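## Task

Push every drive blank that protrudes from the rack's front fully home so it seats and latches, but leave the blanks marked with a blue sticker untouched. The rack is loose on the table: it must tilt no more than a little (more counts as failure) and must finish in its original spot. A blank counts as done only if it stays in without the robot holding it.

## Robot and tools

Robot: two simulated arms, left_arm and right_arm, each ending in a two-finger gripper. The fingers point along the gripper's own +z axis and close along its y axis. The reported hand position is the spot between the finger pads, roughly 1 cm short of the tips.

Scene frame: the origin sits on the table surface midway between the arms, +z is up, +x reaches out across the table, and left_arm is on the +y side. The arm names do not match the left or right of any picture. Each result's state line shows, per arm, end_effector_position (metres) and end_effector_quat_wxyz in this frame; at long reach the printed position may be somewhat wrong.

The 14-number row: every motion uses one flat list of 14 values, each in [-1, 1], covering both arms even if only one moves: dx, dy, dz, rx, ry, rz, opening for left_arm, then the same seven for right_arm. dx..rz are an offset, not a pose: they say where the gripper should go relative to its pose in the most recent result that reported it (before any such result in the scene, or for later calls within one reply, relative to where the robot is when the motion begins). The offset is expressed in that gripper's own axes, not the scene frame. Scale: 1.0 equals 0.6 m of travel or 180 degrees of turn; rx, ry, rz form one rotation vector. The opening is absolute, not an offset: +1 fully open (0.094 m), -1 closed. Sending zeros is not a pause; it pulls the arm back to the reference pose.

Tools:
- execute_actions, argument actions (a list with at most one item) plus optional pictures (boolean). An empty list just reports the state. An item {"rows": [...], "steps": n} plays up to 15 rows, one per control step of 1/30 s (n at most 15, default 15); if there are fewer rows than steps, the last is repeated. Each row is measured from the same reference pose, not from the previous row. An item {"steps": n} with no rows waits up to 300 steps counted from the previous result. A rejected call sends nothing.
- move, arguments target (one 14-number row, same layout and reference as above) and optional speed (m/s, 0.002 to 0.5, default 0.25; turning capped at twice that in rad/s). Both grippers travel in straight lines that finish together, lasting 0.5 to 10 s; longer paths are cut off at 10 s. The opening is sent at the start. Paths do not avoid obstacles or the other arm, and a gripper may lag, wander, or overshoot speed, especially with a nearly straight arm. Faster contact hits harder; aiming further beyond a contact presses harder.
- wait, argument seconds (0 to 10): lets time pass with no new command.
- zoom_image, arguments camera (cam_high, cam_low, cam_left_wrist, cam_right_wrist) and region [x0, y0, x1, y1] in image pixels from the top-left, at most 504 by 504.
- finished_scene, argument scene (the number of the current scene); irreversible, and the result reports success and the next task.

Control behaviour: each step the commanded pose is trimmed to within 70 mm and 16 degrees of the measured pose, then damped inverse kinematics drives the joints, favouring position over orientation. After an action, an arm only continues to its last trimmed pose, so long motions need follow-up commands; check the reported pose. Arms tend to settle a centimetre or more low, and repeated zero offsets let them sink; to hold an arm still, send the correction back to the wanted pose in a reply's first call and zeros afterwards, aiming higher if it still sags. The scene keeps running while you compose a reply.

Result lines: the state line per arm; grip_measured (finger opening on the command scale; each gripper may read up to about 1 mm off, consistently); Joint positions (last value is opening in metres); Hand target (where the controller is now steering each gripper); HELD marks steps where a clearance check withheld all or part of a row; a pose unreachable line names an arm whose command was altered or blocked; FAULT lines report arm stops. A move adds a move: line with its ending (done, off_target, moving, held, fault; naming only one arm means the other finished) and limits (paced: pose clipped; held: steps blocked, after which the arm may suddenly move fast), plus each gripper's remaining distance to target.

Joint ranges (rad), base to gripper: waist -2.880..2.880, shoulder 0.000..3.142, elbow 0.000..3.019, wrist pitch -1.693..1.571, wrist yaw -1.571..1.571, wrist roll -2.094..2.094. Elbows stop just before straight.

Cameras: cam_high and cam_low 504x504, wrist cameras 616x616 fisheye; all come with execute_actions results unless pictures is false, and with move results.

Avoid: tipping or shifting the unanchored rack (push gently, slowly, straight in), pushing a stickered blank of the excluded colour, knocking anything off the table, arms striking or pressing each other, slams and very hard shoves. Holding loads heats motors; a MOTOR HOT warning appears from 85 °C and at 100 °C that arm goes limp and falls (OVER-TEMPERATURE FAULT). Gripping: command an opening about 0.03 below grip_measured for a firm hold; pad force tops out near 50 to 62 N.

Each tool is called after "Call:" by a JSON object that holds its "name" and its "arguments", one argument or row to a line.

## Session

Call:
{"name": "execute_actions", "arguments": {
  "actions": []
}}

Scene clock: 0.00 s of 5100.00 s.
left_arm: end_effector_position=(+0.0012, -0.1945, +0.3420) grip_measured=+1.000 end_effector_quat_wxyz=(+0.141, +0.897, -0.233, +0.349) | right_arm: end_effector_position=(+0.6826, -0.4613, +0.1399) grip_measured=+1.000 end_effector_quat_wxyz=(+0.685, -0.369, +0.537, -0.326)
Joint positions: left_arm=[-1.721  1.461  1.51  -1.215 -0.678  2.04   0.094] | right_arm=[-0.457  2.1    1.098  1.172 -0.468 -0.968  0.094]
Joint velocities: left_arm=[ 0.005 -0.005  0.002 -0.002 -0.066  0.037  0.   ] | right_arm=[-0.015 -0.005 -0.007  0.002  0.007 -0.037  0.   ]
Hand target (left_arm): +0.000, -0.199, +0.354; +0.154, +0.895, -0.228, +0.350
Hand target (right_arm): +0.687, -0.463, +0.157; +0.693, -0.367, +0.523, -0.335

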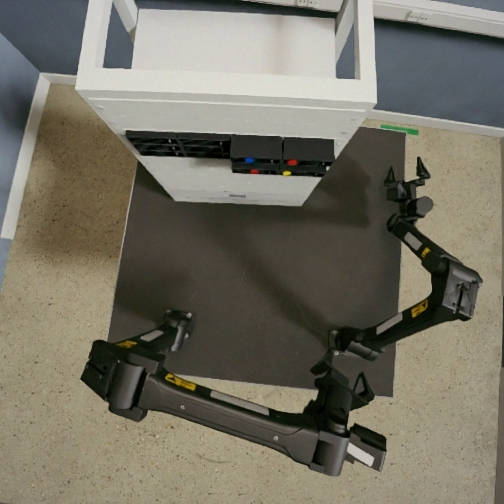

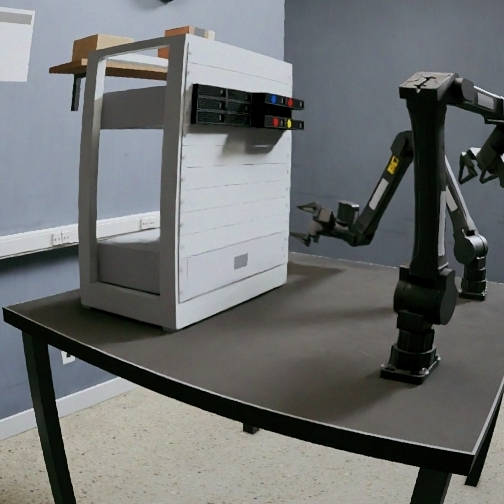

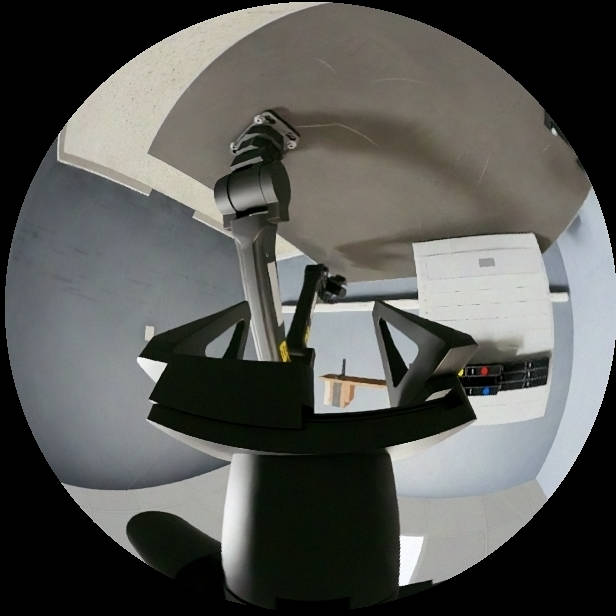

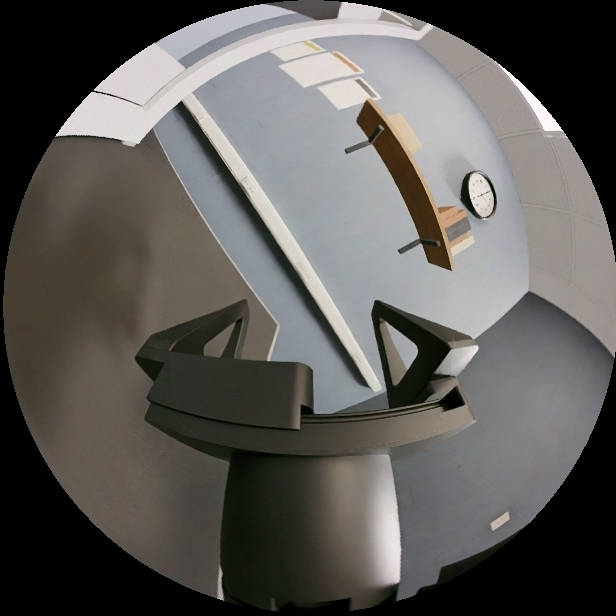

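Call:
{"name": "zoom_image", "arguments": {
  "camera": "cam_high",
  "region": [100, 100, 360, 220]
}}

Call:
{"name": "zoom_image", "arguments": {
  "camera": "cam_low",
  "region": [160, 60, 340, 180]
}}

Region (100, 100, 360, 220) of cam_high's 504x504 image, scaled by 1.938, with more detail than that image has; it fills the top 233 rows of this view, and the rest is white.

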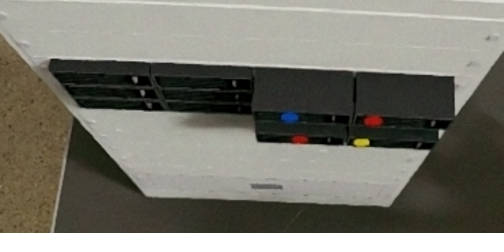

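Region (160, 60, 340, 180) of cam_low's 504x504 image, scaled by 2.800, with more detail than that image has.

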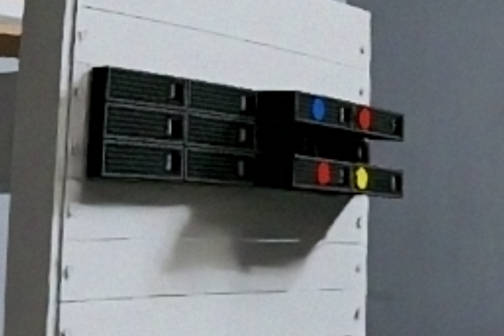

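Call:
{"name": "move", "arguments": {
  "target": [-0.133,-0.356,-0.173,0,0,0,-1,-0.428,-0.435,-0.449,0.02,0.069,0.328,-1]
}}

Scene clock: 38.80 s of 5100.00 s.
left_arm: end_effector_position=(-0.0001, +0.0534, +0.3432) grip_measured=-0.992 end_effector_quat_wxyz=(+0.141, +0.898, -0.232, +0.347) | right_arm: end_effector_position=(+0.3561, -0.4204, +0.4266) grip_measured=-0.989 end_effector_quat_wxyz=(+0.692, -0.005, +0.722, +0.005)
Joint positions: left_arm=[-1.931  0.868  1.067 -1.54  -0.738  1.773  0.   ] | right_arm=[-0.643  0.661  0.716 -0.104 -0.515 -0.023  0.001]
Joint velocities: left_arm=[-0.015 -0.015 -0.007 -0.017 -0.007 -0.037 -0.001] | right_arm=[ 0.005 -0.015 -0.002  0.002 -0.022  0.007  0.001]
Hand target (left_arm): -0.001, +0.057, +0.343; +0.140, +0.898, -0.232, +0.347
Hand target (right_arm): +0.355, -0.425, +0.461; +0.707, -0.003, +0.707, -0.002
Off the commanded pose (left_arm): 0.004 m, 0 deg.
Off the commanded pose (right_arm): 0.023 m, 3 deg.
After step 90, 33.10 s passed at rest.
move: off_target (right_arm)

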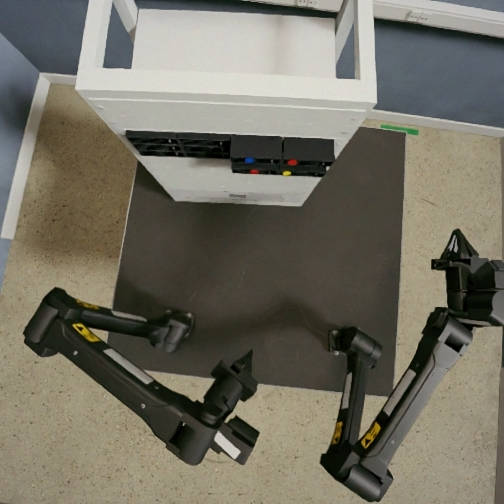

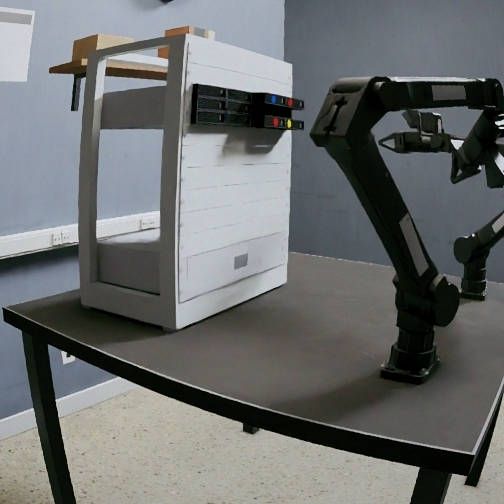

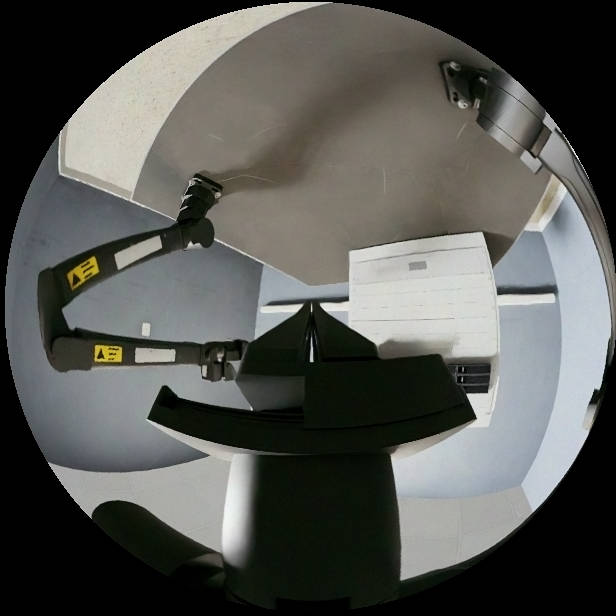

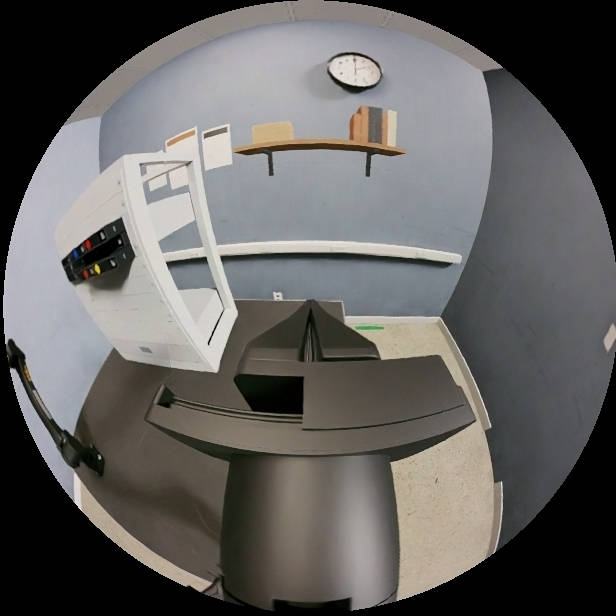

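Call:
{"name": "move", "arguments": {
  "target": [0,0,0,0,0,0,-1,-0.09,0.6,0.07,0,-0.013,0,-1]
}}

Scene clock: 47.47 s of 5100.00 s.
left_arm: end_effector_position=(-0.0001, +0.0534, +0.3432) grip_measured=-0.992 end_effector_quat_wxyz=(+0.141, +0.898, -0.231, +0.346) | right_arm: end_effector_position=(+0.3891, -0.0623, +0.4337) grip_measured=-0.989 end_effector_quat_wxyz=(+0.682, -0.019, +0.731, -0.011)
Joint positions: left_arm=[-1.931  0.868  1.067 -1.54  -0.738  1.771  0.   ] | right_arm=[ 0.701  1.03   0.934 -0.009  0.83   0.035  0.001]
Joint velocities: left_arm=[ 0.005 -0.005  0.002  0.007  0.007 -0.007 -0.001] | right_arm=[ 0.005 -0.005 -0.002 -0.007 -0.051 -0.022  0.   ]
Hand target (left_arm): -0.000, +0.053, +0.343; +0.141, +0.898, -0.232, +0.347
Hand target (right_arm): +0.388, -0.061, +0.479; +0.705, +0.008, +0.709, +0.019
Off the commanded pose (left_arm): 0.000 m, 0 deg.
Off the commanded pose (right_arm): 0.046 m, 5 deg.
After step 90, 3.80 s passed at rest.
move: off_target (right_arm)

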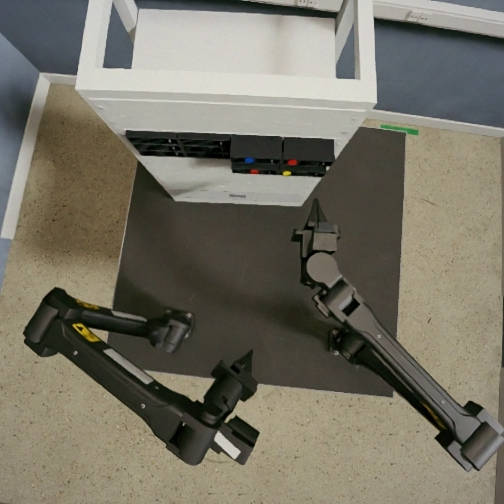

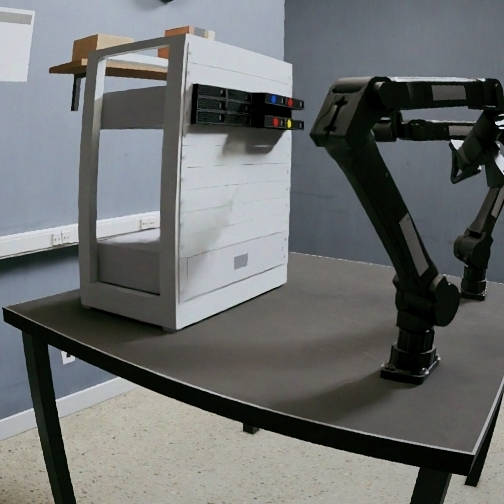

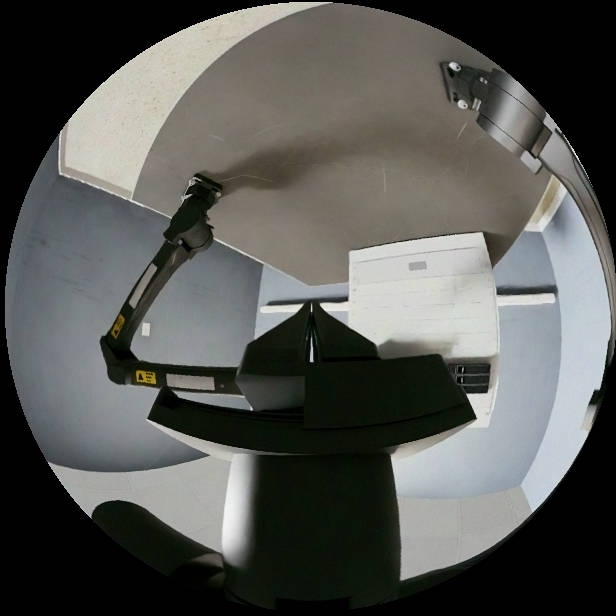

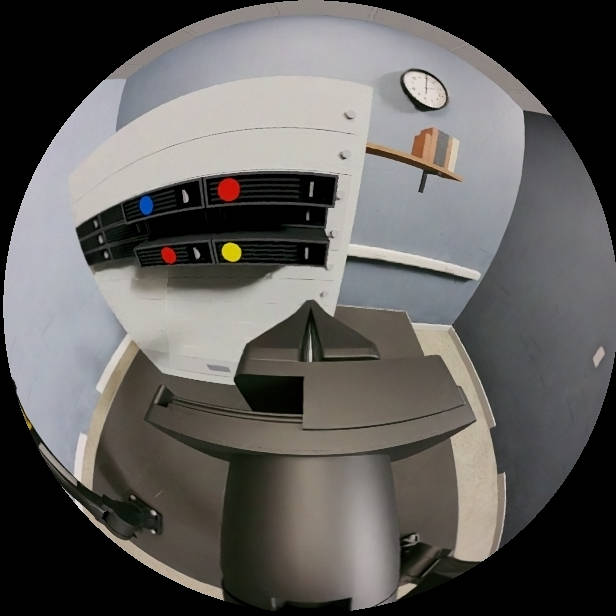

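Call:
{"name": "move", "arguments": {
  "target": [0,0,0,0,0,0,-1,-0.2,0.058,0.03,0,-0.03,0,-1]
}}

Scene clock: 65.70 s of 5100.00 s.
left_arm: end_effector_position=(-0.0001, +0.0534, +0.3432) grip_measured=-0.992 end_effector_quat_wxyz=(+0.141, +0.898, -0.231, +0.346) | right_arm: end_effector_position=(+0.4181, -0.0261, +0.5176) grip_measured=-0.989 end_effector_quat_wxyz=(+0.703, -0.023, +0.710, -0.021)
Joint positions: left_arm=[-1.931  0.868  1.067 -1.54  -0.738  1.771  0.   ] | right_arm=[ 0.71   1.153  1.196 -0.058  0.849 -0.05   0.001]
Joint velocities: left_arm=[ 0.005  0.005  0.007  0.012 -0.007  0.037  0.001] | right_arm=[-0.005 -0.015 -0.002 -0.012 -0.11  -0.037  0.001]
Hand target (left_arm): -0.000, +0.053, +0.343; +0.141, +0.898, -0.231, +0.346
Hand target (right_arm): +0.414, -0.021, +0.548; +0.715, -0.019, +0.699, -0.009
Off the commanded pose (left_arm): 0.000 m, 0 deg.
Off the commanded pose (right_arm): 0.033 m, 2 deg.
After step 90, 14.03 s passed at rest.
move: off_target (right_arm)

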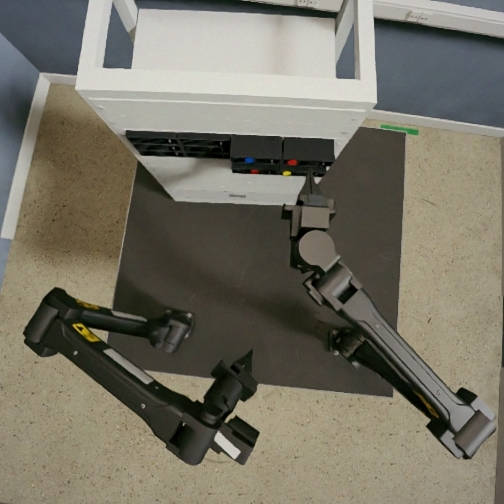

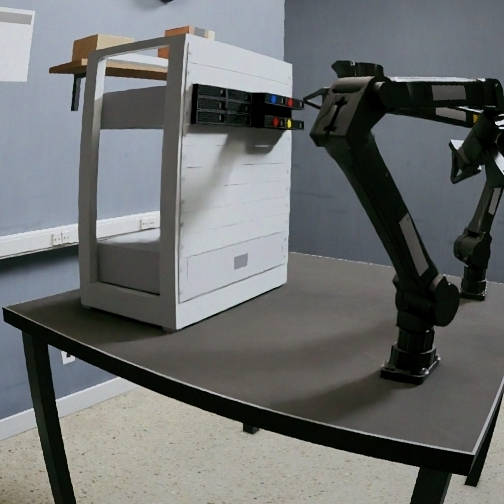

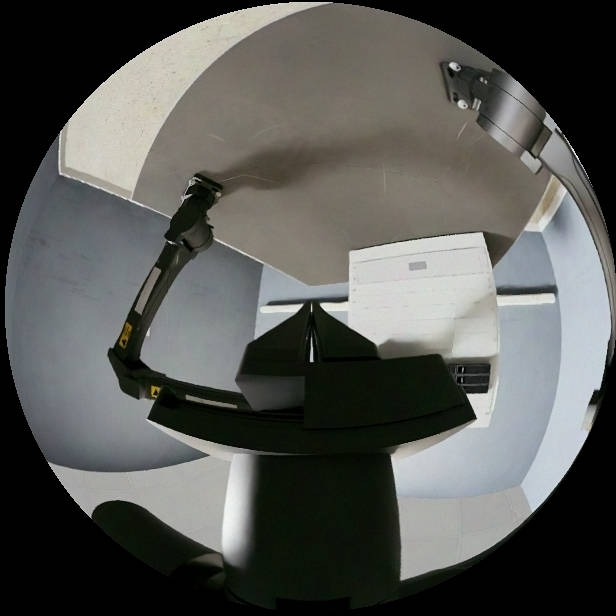

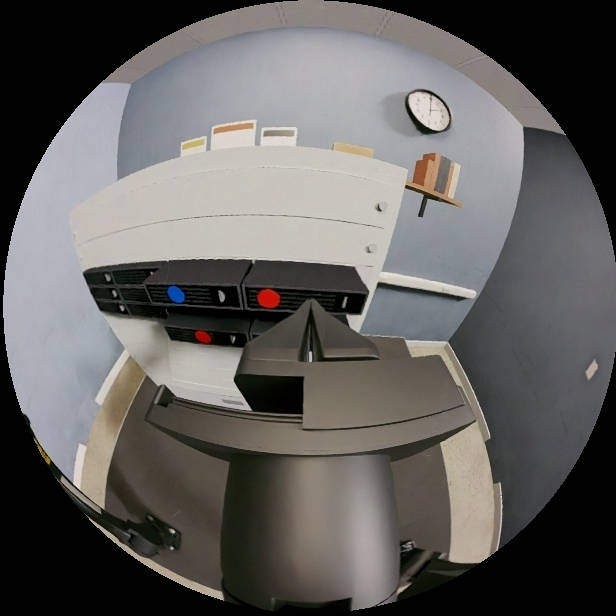

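Call:
{"name": "move", "arguments": {
  "target": [0,0,0,0,0,0,-1,-0.05,0.005,0.1,0,0,0,-1],
  "speed": 0.03
}}

Scene clock: 73.27 s of 5100.00 s.
left_arm: end_effector_position=(-0.0001, +0.0534, +0.3432) grip_measured=-0.992 end_effector_quat_wxyz=(+0.141, +0.898, -0.231, +0.346) | right_arm: end_effector_position=(+0.4607, -0.0180, +0.4958) grip_measured=-0.989 end_effector_quat_wxyz=(+0.681, -0.047, +0.730, -0.035)
Joint positions: left_arm=[-1.931  0.868  1.067 -1.54  -0.738  1.771  0.   ] | right_arm=[ 0.643  1.243  1.254 -0.107  0.769 -0.05   0.001]
Joint velocities: left_arm=[ 0.015  0.015 -0.002  0.002  0.051 -0.066 -0.001] | right_arm=[-0.015 -0.015 -0.022 -0.012 -0.037 -0.022  0.   ]
Hand target (left_arm): -0.000, +0.053, +0.343; +0.141, +0.898, -0.231, +0.346
Hand target (right_arm): +0.474, -0.023, +0.544; +0.705, -0.023, +0.709, -0.022
Off the commanded pose (left_arm): 0.000 m, 0 deg.
Off the commanded pose (right_arm): 0.054 m, 5 deg.
After step 90, 2.03 s passed at rest.
move: off_target (right_arm)

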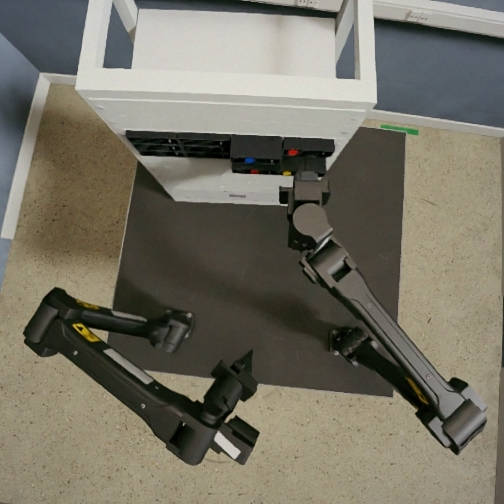

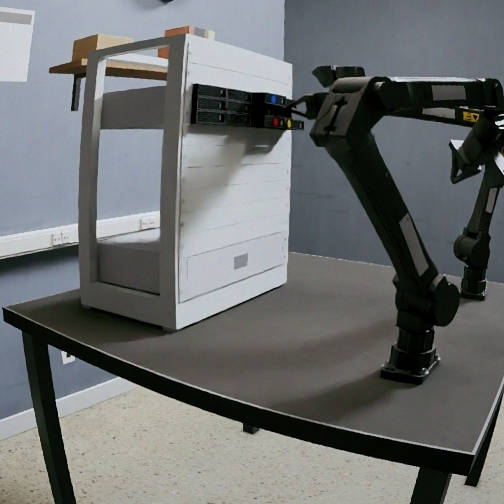

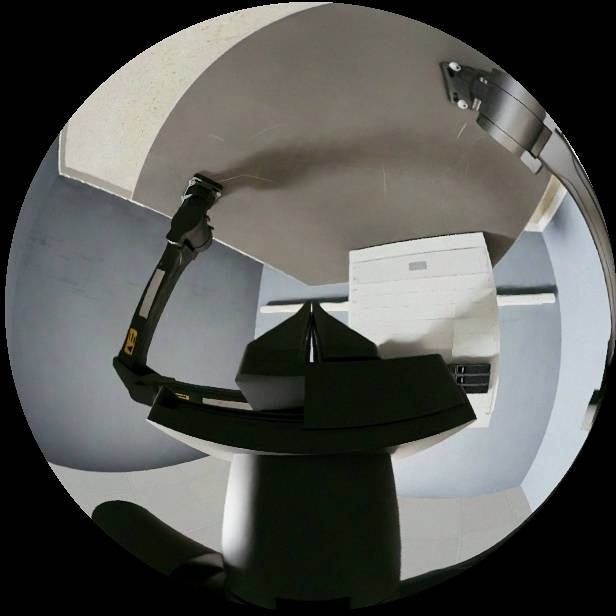

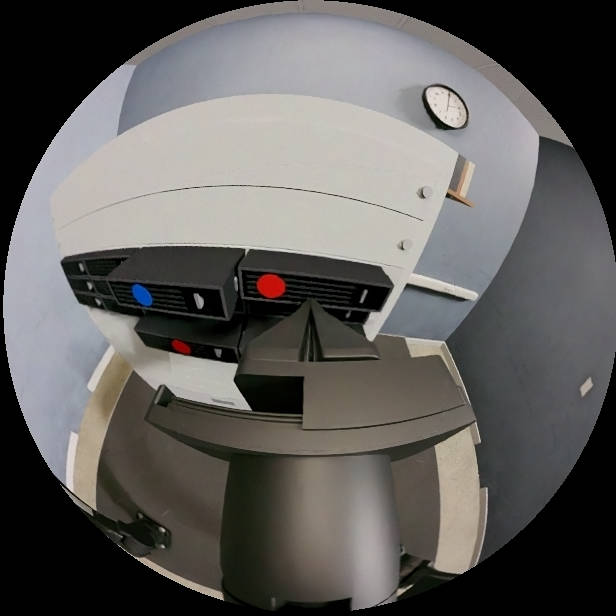

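Call:
{"name": "move", "arguments": {
  "target": [0,0,0,0,0,0,-1,-0.125,0,0.075,0,-0.035,0,-1],
  "speed": 0.03
}}

Scene clock: 79.07 s of 5100.00 s.
left_arm: end_effector_position=(-0.0001, +0.0534, +0.3432) grip_measured=-0.992 end_effector_quat_wxyz=(+0.141, +0.898, -0.231, +0.346) | right_arm: end_effector_position=(+0.4742, -0.0170, +0.4967) grip_measured=-0.989 end_effector_quat_wxyz=(+0.680, -0.079, +0.726, -0.060)
Joint positions: left_arm=[-1.931  0.868  1.067 -1.54  -0.738  1.771  0.   ] | right_arm=[ 0.62   1.268  1.275 -0.099  0.738 -0.135  0.001]
Joint velocities: left_arm=[-0.005 -0.005 -0.017 -0.002 -0.066 -0.095 -0.   ] | right_arm=[ 0.015 -0.005 -0.012  0.007 -0.066  0.022  0.   ]
Hand target (left_arm): -0.000, +0.053, +0.343; +0.141, +0.898, -0.231, +0.346
Hand target (right_arm): +0.499, -0.015, +0.560; +0.721, -0.050, +0.690, -0.034
Off the commanded pose (left_arm): 0.000 m, 0 deg.
Off the commanded pose (right_arm): 0.080 m, 8 deg; position clipped at the last step of the last action.
move: off_target (right_arm); limits=paced

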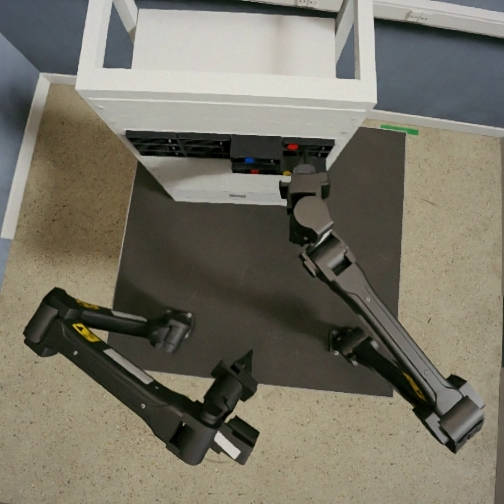

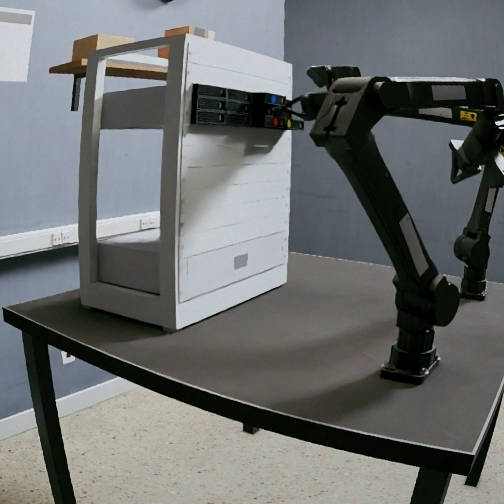

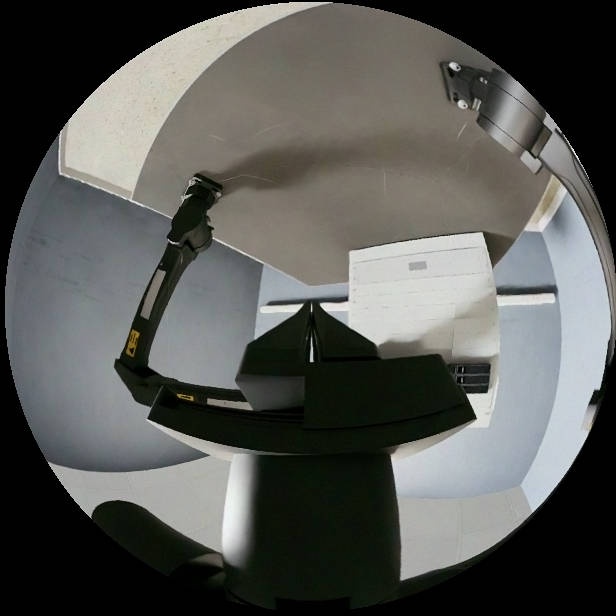

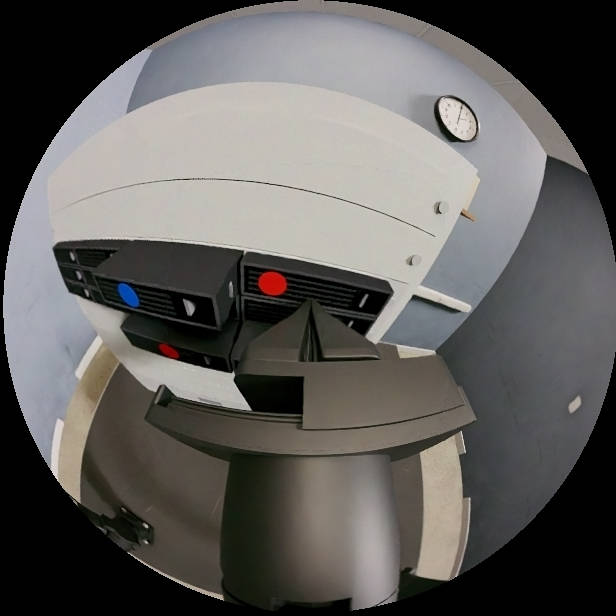

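Call:
{"name": "move", "arguments": {
  "target": [0,0,0,0,0,0,-1,-0.02,0,-0.08,0,-0.02,-0.03,-1],
  "speed": 0.08
}}

Call:
{"name": "move", "arguments": {
  "target": [0,0,0,0,0,0,-1,-0.11,0,0,0,-0.03,0,-1],
  "speed": 0.08
}}

Scene clock: 84.07 s of 5100.00 s.
left_arm: end_effector_position=(-0.0001, +0.0534, +0.3432) grip_measured=-0.992 end_effector_quat_wxyz=(+0.141, +0.898, -0.231, +0.346) | right_arm: end_effector_position=(+0.4335, -0.0182, +0.5078) grip_measured=-0.989 end_effector_quat_wxyz=(+0.692, -0.111, +0.707, -0.090)
Joint positions: left_arm=[-1.931  0.868  1.067 -1.54  -0.738  1.771  0.   ] | right_arm=[ 0.687  1.187  1.208 -0.057  0.802 -0.259  0.001]
Joint velocities: left_arm=[-0.005  0.005 -0.017  0.007 -0.022 -0.066 -0.   ] | right_arm=[ 0.005 -0.005  0.017  0.002 -0.007 -0.022 -0.001]
Hand target (left_arm): -0.000, +0.053, +0.343; +0.141, +0.898, -0.231, +0.346
Hand target (right_arm): +0.427, -0.016, +0.512; +0.698, -0.115, +0.701, -0.088
Off the commanded pose (left_arm): 0.000 m, 0 deg.
Off the commanded pose (right_arm): 0.008 m, 1 deg.
After step 90, 0.93 s passed at rest.
move: done

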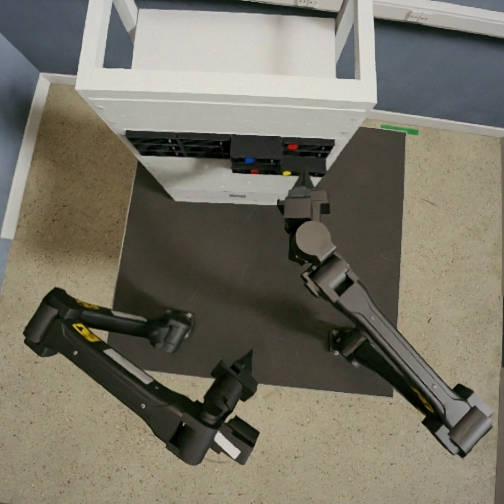

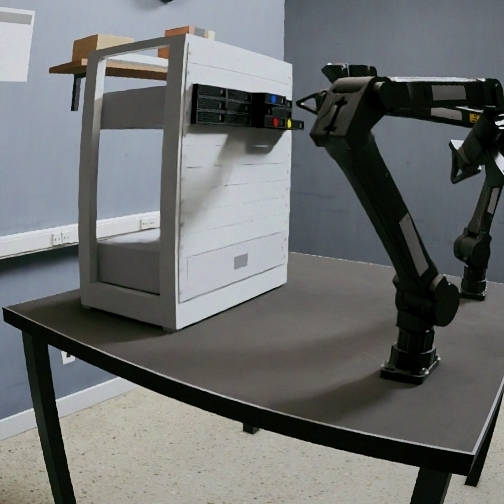

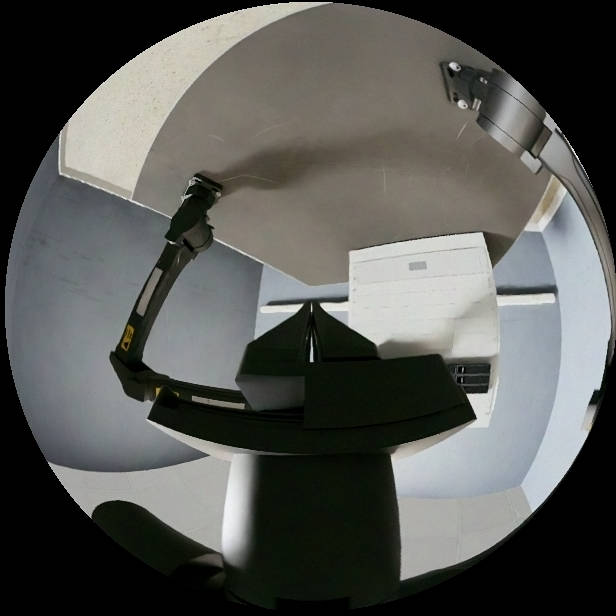

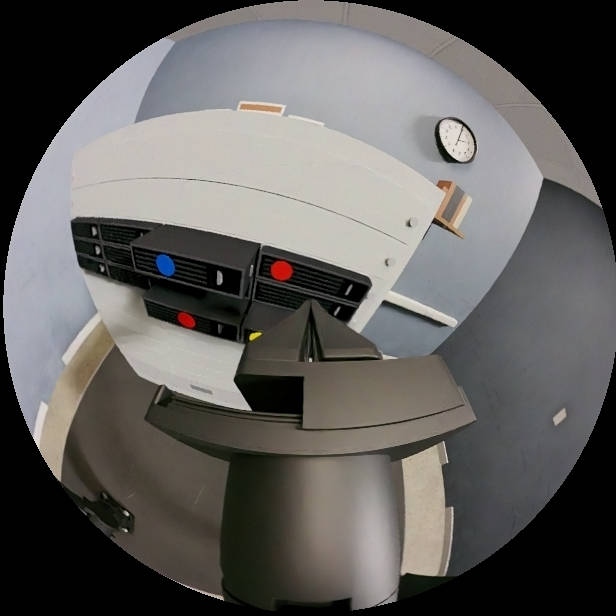

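Scene clock: 85.27 s of 5100.00 s.
left_arm: end_effector_position=(-0.0001, +0.0534, +0.3432) grip_measured=-0.992 end_effector_quat_wxyz=(+0.141, +0.898, -0.231, +0.346) | right_arm: end_effector_position=(+0.4363, -0.0081, +0.5317) grip_measured=-0.989 end_effector_quat_wxyz=(+0.703, -0.126, +0.692, -0.100)
Joint positions: left_arm=[-1.931  0.868  1.067 -1.54  -0.738  1.771  0.   ] | right_arm=[ 0.695  1.209  1.262 -0.04   0.798 -0.332  0.001]
Joint velocities: left_arm=[-0.005 -0.005 -0.002  0.002 -0.022  0.007 -0.   ] | right_arm=[ 0.015  0.034 -0.002 -0.027  0.007 -0.007  0.   ]
Hand target (left_arm): -0.000, +0.053, +0.343; +0.141, +0.898, -0.231, +0.346
Hand target (right_arm): +0.433, -0.001, +0.569; +0.724, -0.115, +0.675, -0.084
Off the commanded pose (left_arm): 0.000 m, 0 deg.
Off the commanded pose (right_arm): 0.040 m, 4 deg.
move: off_target (right_arm)

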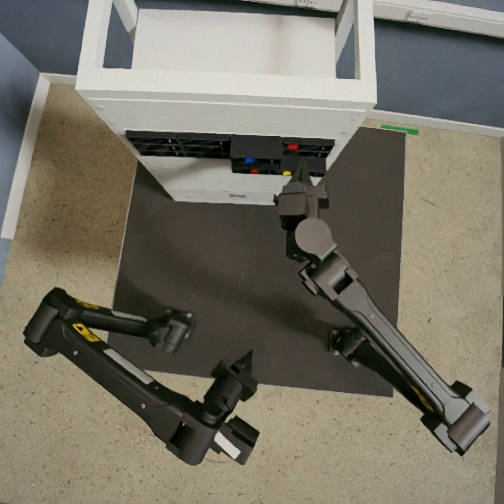

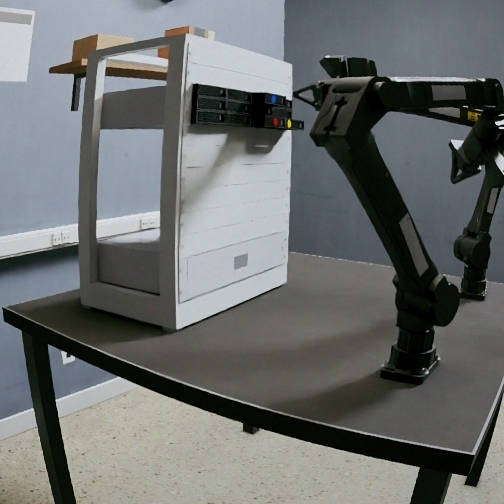

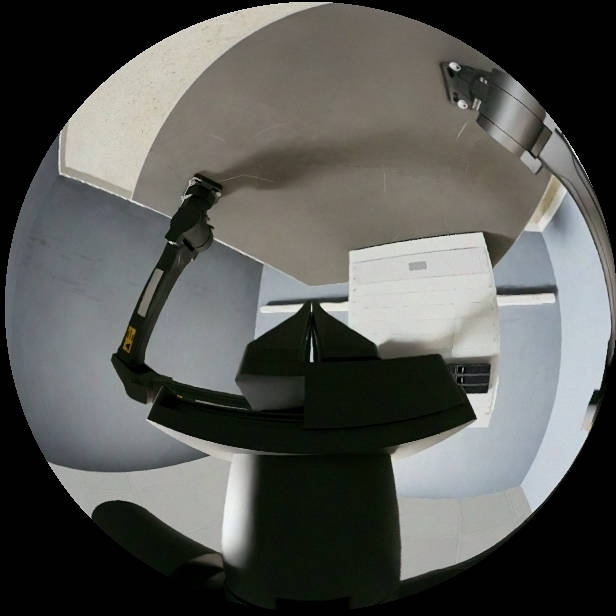

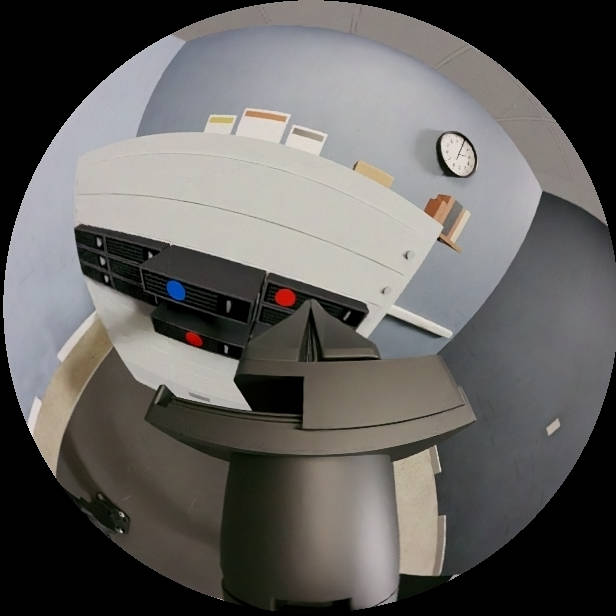

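Call:
{"name": "move", "arguments": {
  "target": [0,0,0,0,0,0,-1,-0.07,-0.075,-0.01,0.012,-0.015,0.102,-1],
  "speed": 0.1
}}

Scene clock: 97.20 s of 5100.00 s.
left_arm: end_effector_position=(-0.0001, +0.0534, +0.3432) grip_measured=-0.992 end_effector_quat_wxyz=(+0.141, +0.898, -0.231, +0.346) | right_arm: end_effector_position=(+0.4325, -0.0245, +0.5421) grip_measured=-0.989 end_effector_quat_wxyz=(+0.711, -0.034, +0.702, -0.016)
Joint positions: left_arm=[-1.931  0.868  1.067 -1.54  -0.738  1.771  0.   ] | right_arm=[ 0.679  1.177  1.262 -0.069  0.794 -0.082  0.001]
Joint velocities: left_arm=[ 0.005  0.005 -0.007  0.002  0.007 -0.007  0.   ] | right_arm=[-0.005 -0.005 -0.002 -0.007 -0.037  0.037 -0.   ]
Hand target (left_arm): -0.000, +0.053, +0.343; +0.141, +0.898, -0.231, +0.346
Hand target (right_arm): +0.429, -0.039, +0.585; +0.729, -0.004, +0.684, +0.004
Off the commanded pose (left_arm): 0.000 m, 0 deg.
Off the commanded pose (right_arm): 0.046 m, 5 deg.
After step 90, 6.93 s passed at rest.
move: off_target (right_arm)

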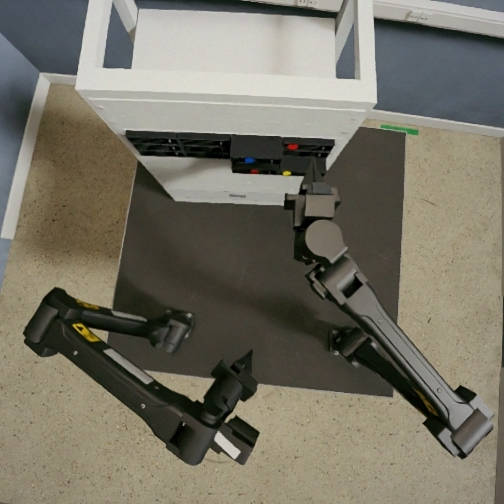

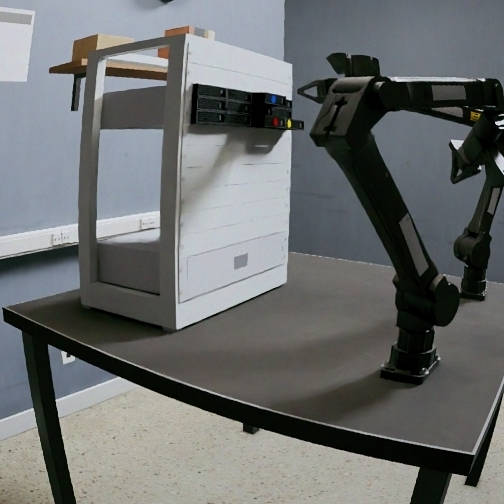

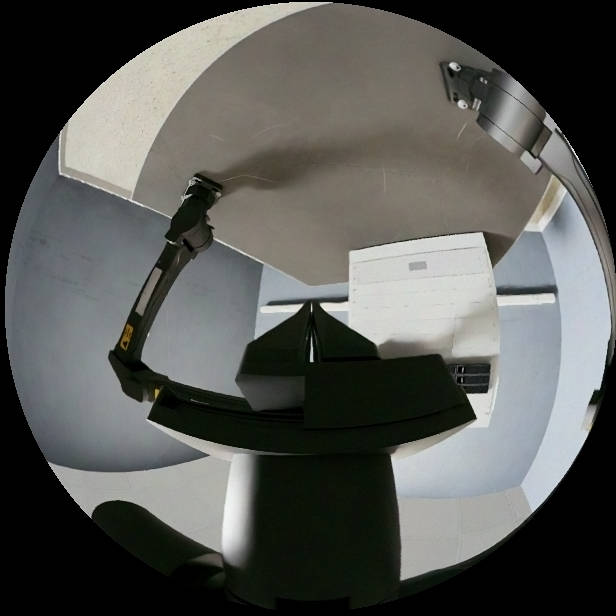

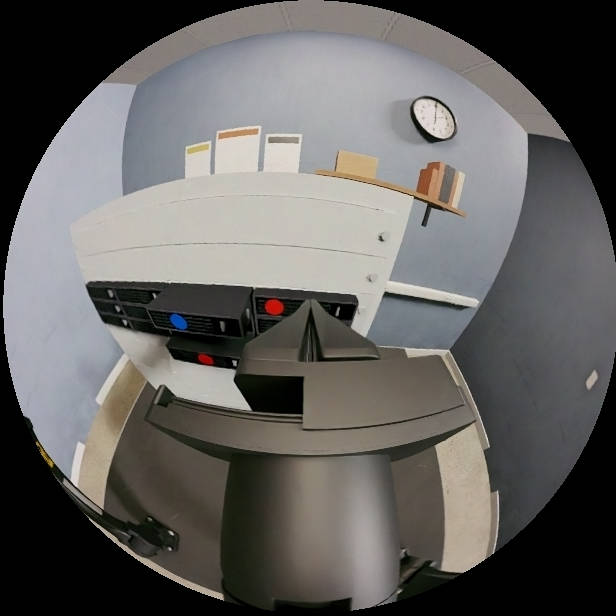

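Call:
{"name": "move", "arguments": {
  "target": [0,0,0,0,0,0,-1,-0.055,-0.05,0.11,0,-0.02,0,-1],
  "speed": 0.03
}}

Scene clock: 104.07 s of 5100.00 s.
left_arm: end_effector_position=(-0.0001, +0.0534, +0.3432) grip_measured=-0.992 end_effector_quat_wxyz=(+0.141, +0.898, -0.231, +0.346) | right_arm: end_effector_position=(+0.4753, -0.0375, +0.5234) grip_measured=-0.989 end_effector_quat_wxyz=(+0.704, -0.064, +0.707, -0.023)
Joint positions: left_arm=[-1.931  0.868  1.067 -1.54  -0.738  1.771  0.   ] | right_arm=[ 0.571  1.222  1.263 -0.05   0.655 -0.118  0.001]
Joint velocities: left_arm=[-0.005 -0.005 -0.002 -0.002 -0.022 -0.037  0.   ] | right_arm=[-0.005 -0.015 -0.002 -0.007  0.022  0.022 -0.   ]
Hand target (left_arm): -0.000, +0.053, +0.343; +0.141, +0.898, -0.231, +0.346
Hand target (right_arm): +0.493, -0.052, +0.575; +0.734, -0.036, +0.678, -0.017
Off the commanded pose (left_arm): 0.000 m, 0 deg.
Off the commanded pose (right_arm): 0.061 m, 6 deg.
After step 90, 0.97 s passed at rest.
move: off_target (right_arm)

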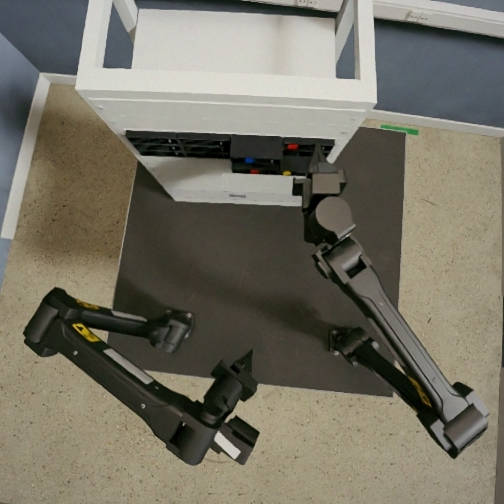

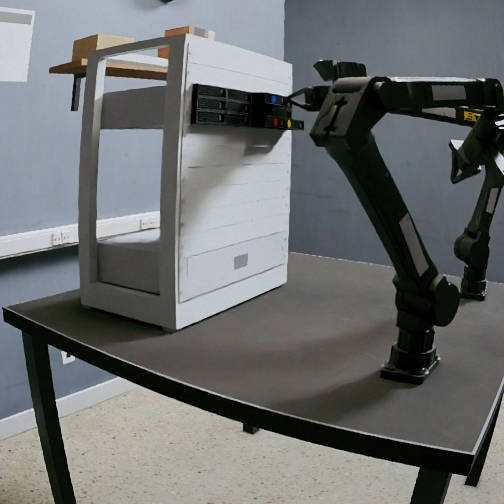

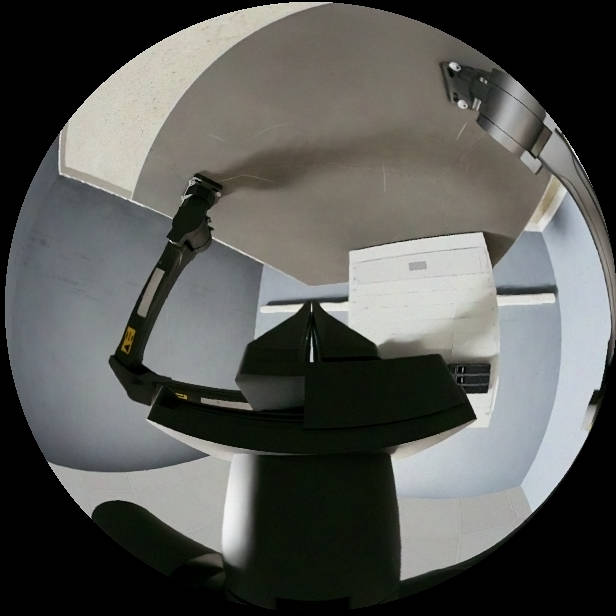

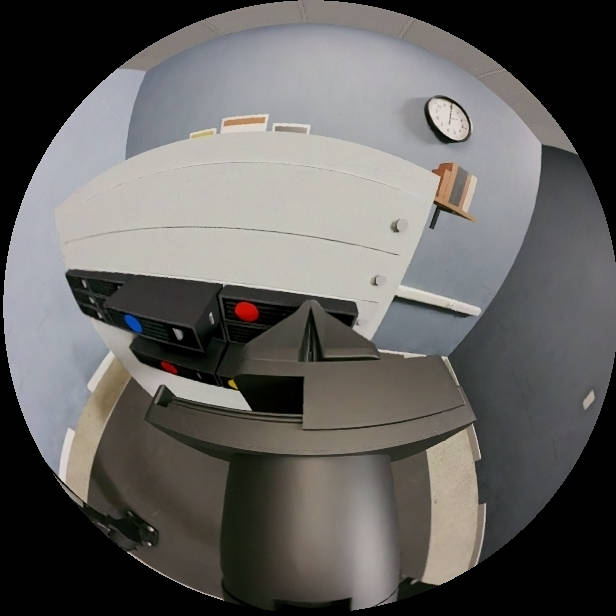

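Call:
{"name": "zoom_image", "arguments": {
  "camera": "cam_high",
  "region": [200, 110, 380, 230]
}}

Call:
{"name": "zoom_image", "arguments": {
  "camera": "cam_low",
  "region": [180, 60, 360, 180]
}}

Region (200, 110, 380, 230) of cam_high's 504x504 image, scaled by 2.800, with more detail than that image has.

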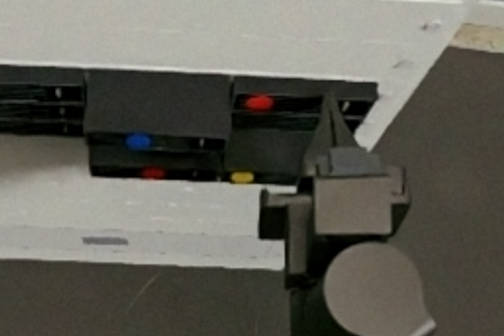

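Region (180, 60, 360, 180) of cam_low's 504x504 image, scaled by 2.800, with more detail than that image has.

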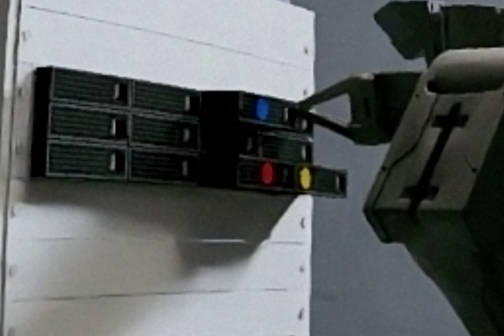

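Call:
{"name": "move", "arguments": {
  "target": [0,0,0,0,0,0,-1,-0.07,-0.02,0.07,0,-0.03,0,-1],
  "speed": 0.02
}}

Scene clock: 113.13 s of 5100.00 s.
left_arm: end_effector_position=(-0.0001, +0.0534, +0.3432) grip_measured=-0.992 end_effector_quat_wxyz=(+0.141, +0.898, -0.231, +0.346) | right_arm: end_effector_position=(+0.4764, -0.0365, +0.5248) grip_measured=-0.989 end_effector_quat_wxyz=(+0.704, -0.093, +0.703, -0.028)
Joint positions: left_arm=[-1.931  0.868  1.067 -1.54  -0.738  1.771  0.   ] | right_arm=[ 0.56   1.217  1.262 -0.052  0.609 -0.167  0.001]
Joint velocities: left_arm=[ 0.005 -0.005  0.002  0.032 -0.007  0.007  0.001] | right_arm=[-0.005  0.005  0.012  0.002  0.007 -0.022  0.001]
Hand target (left_arm): -0.000, +0.053, +0.343; +0.141, +0.898, -0.231, +0.346
Hand target (right_arm): +0.511, -0.045, +0.562; +0.737, -0.067, +0.672, -0.022
Off the commanded pose (left_arm): 0.000 m, 0 deg.
Off the commanded pose (right_arm): 0.059 m, 6 deg.
After step 90, 2.80 s passed at rest.
move: off_target (right_arm)

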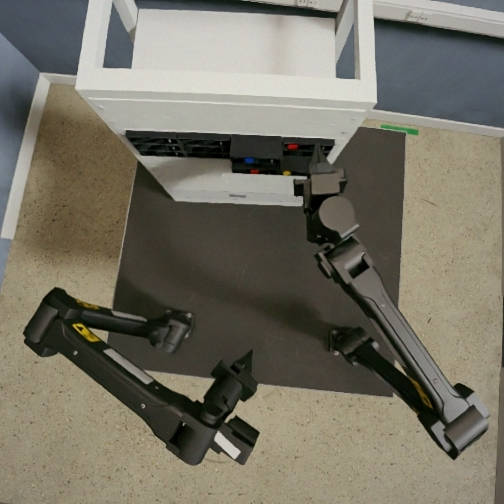

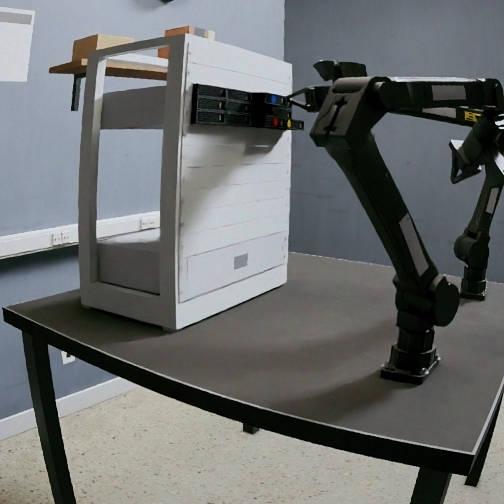

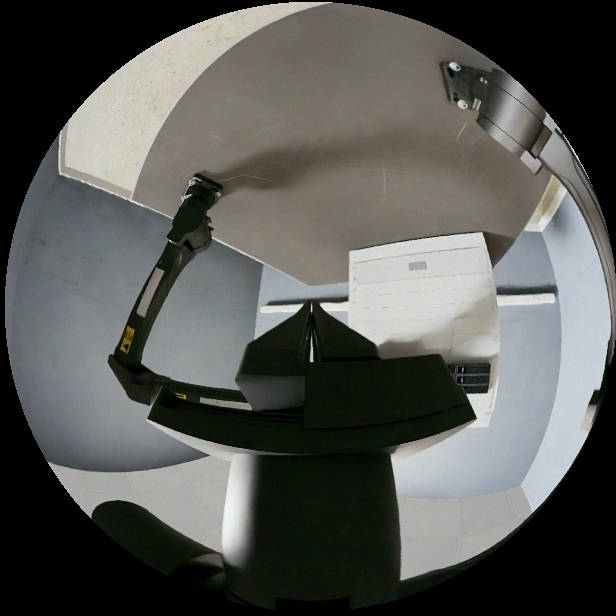

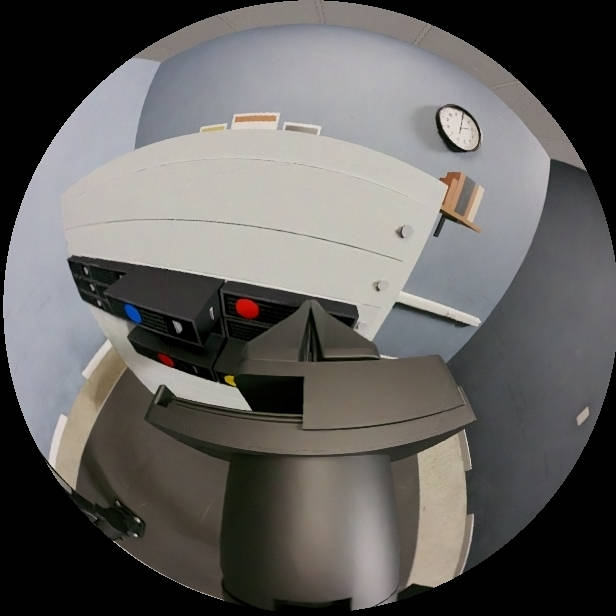

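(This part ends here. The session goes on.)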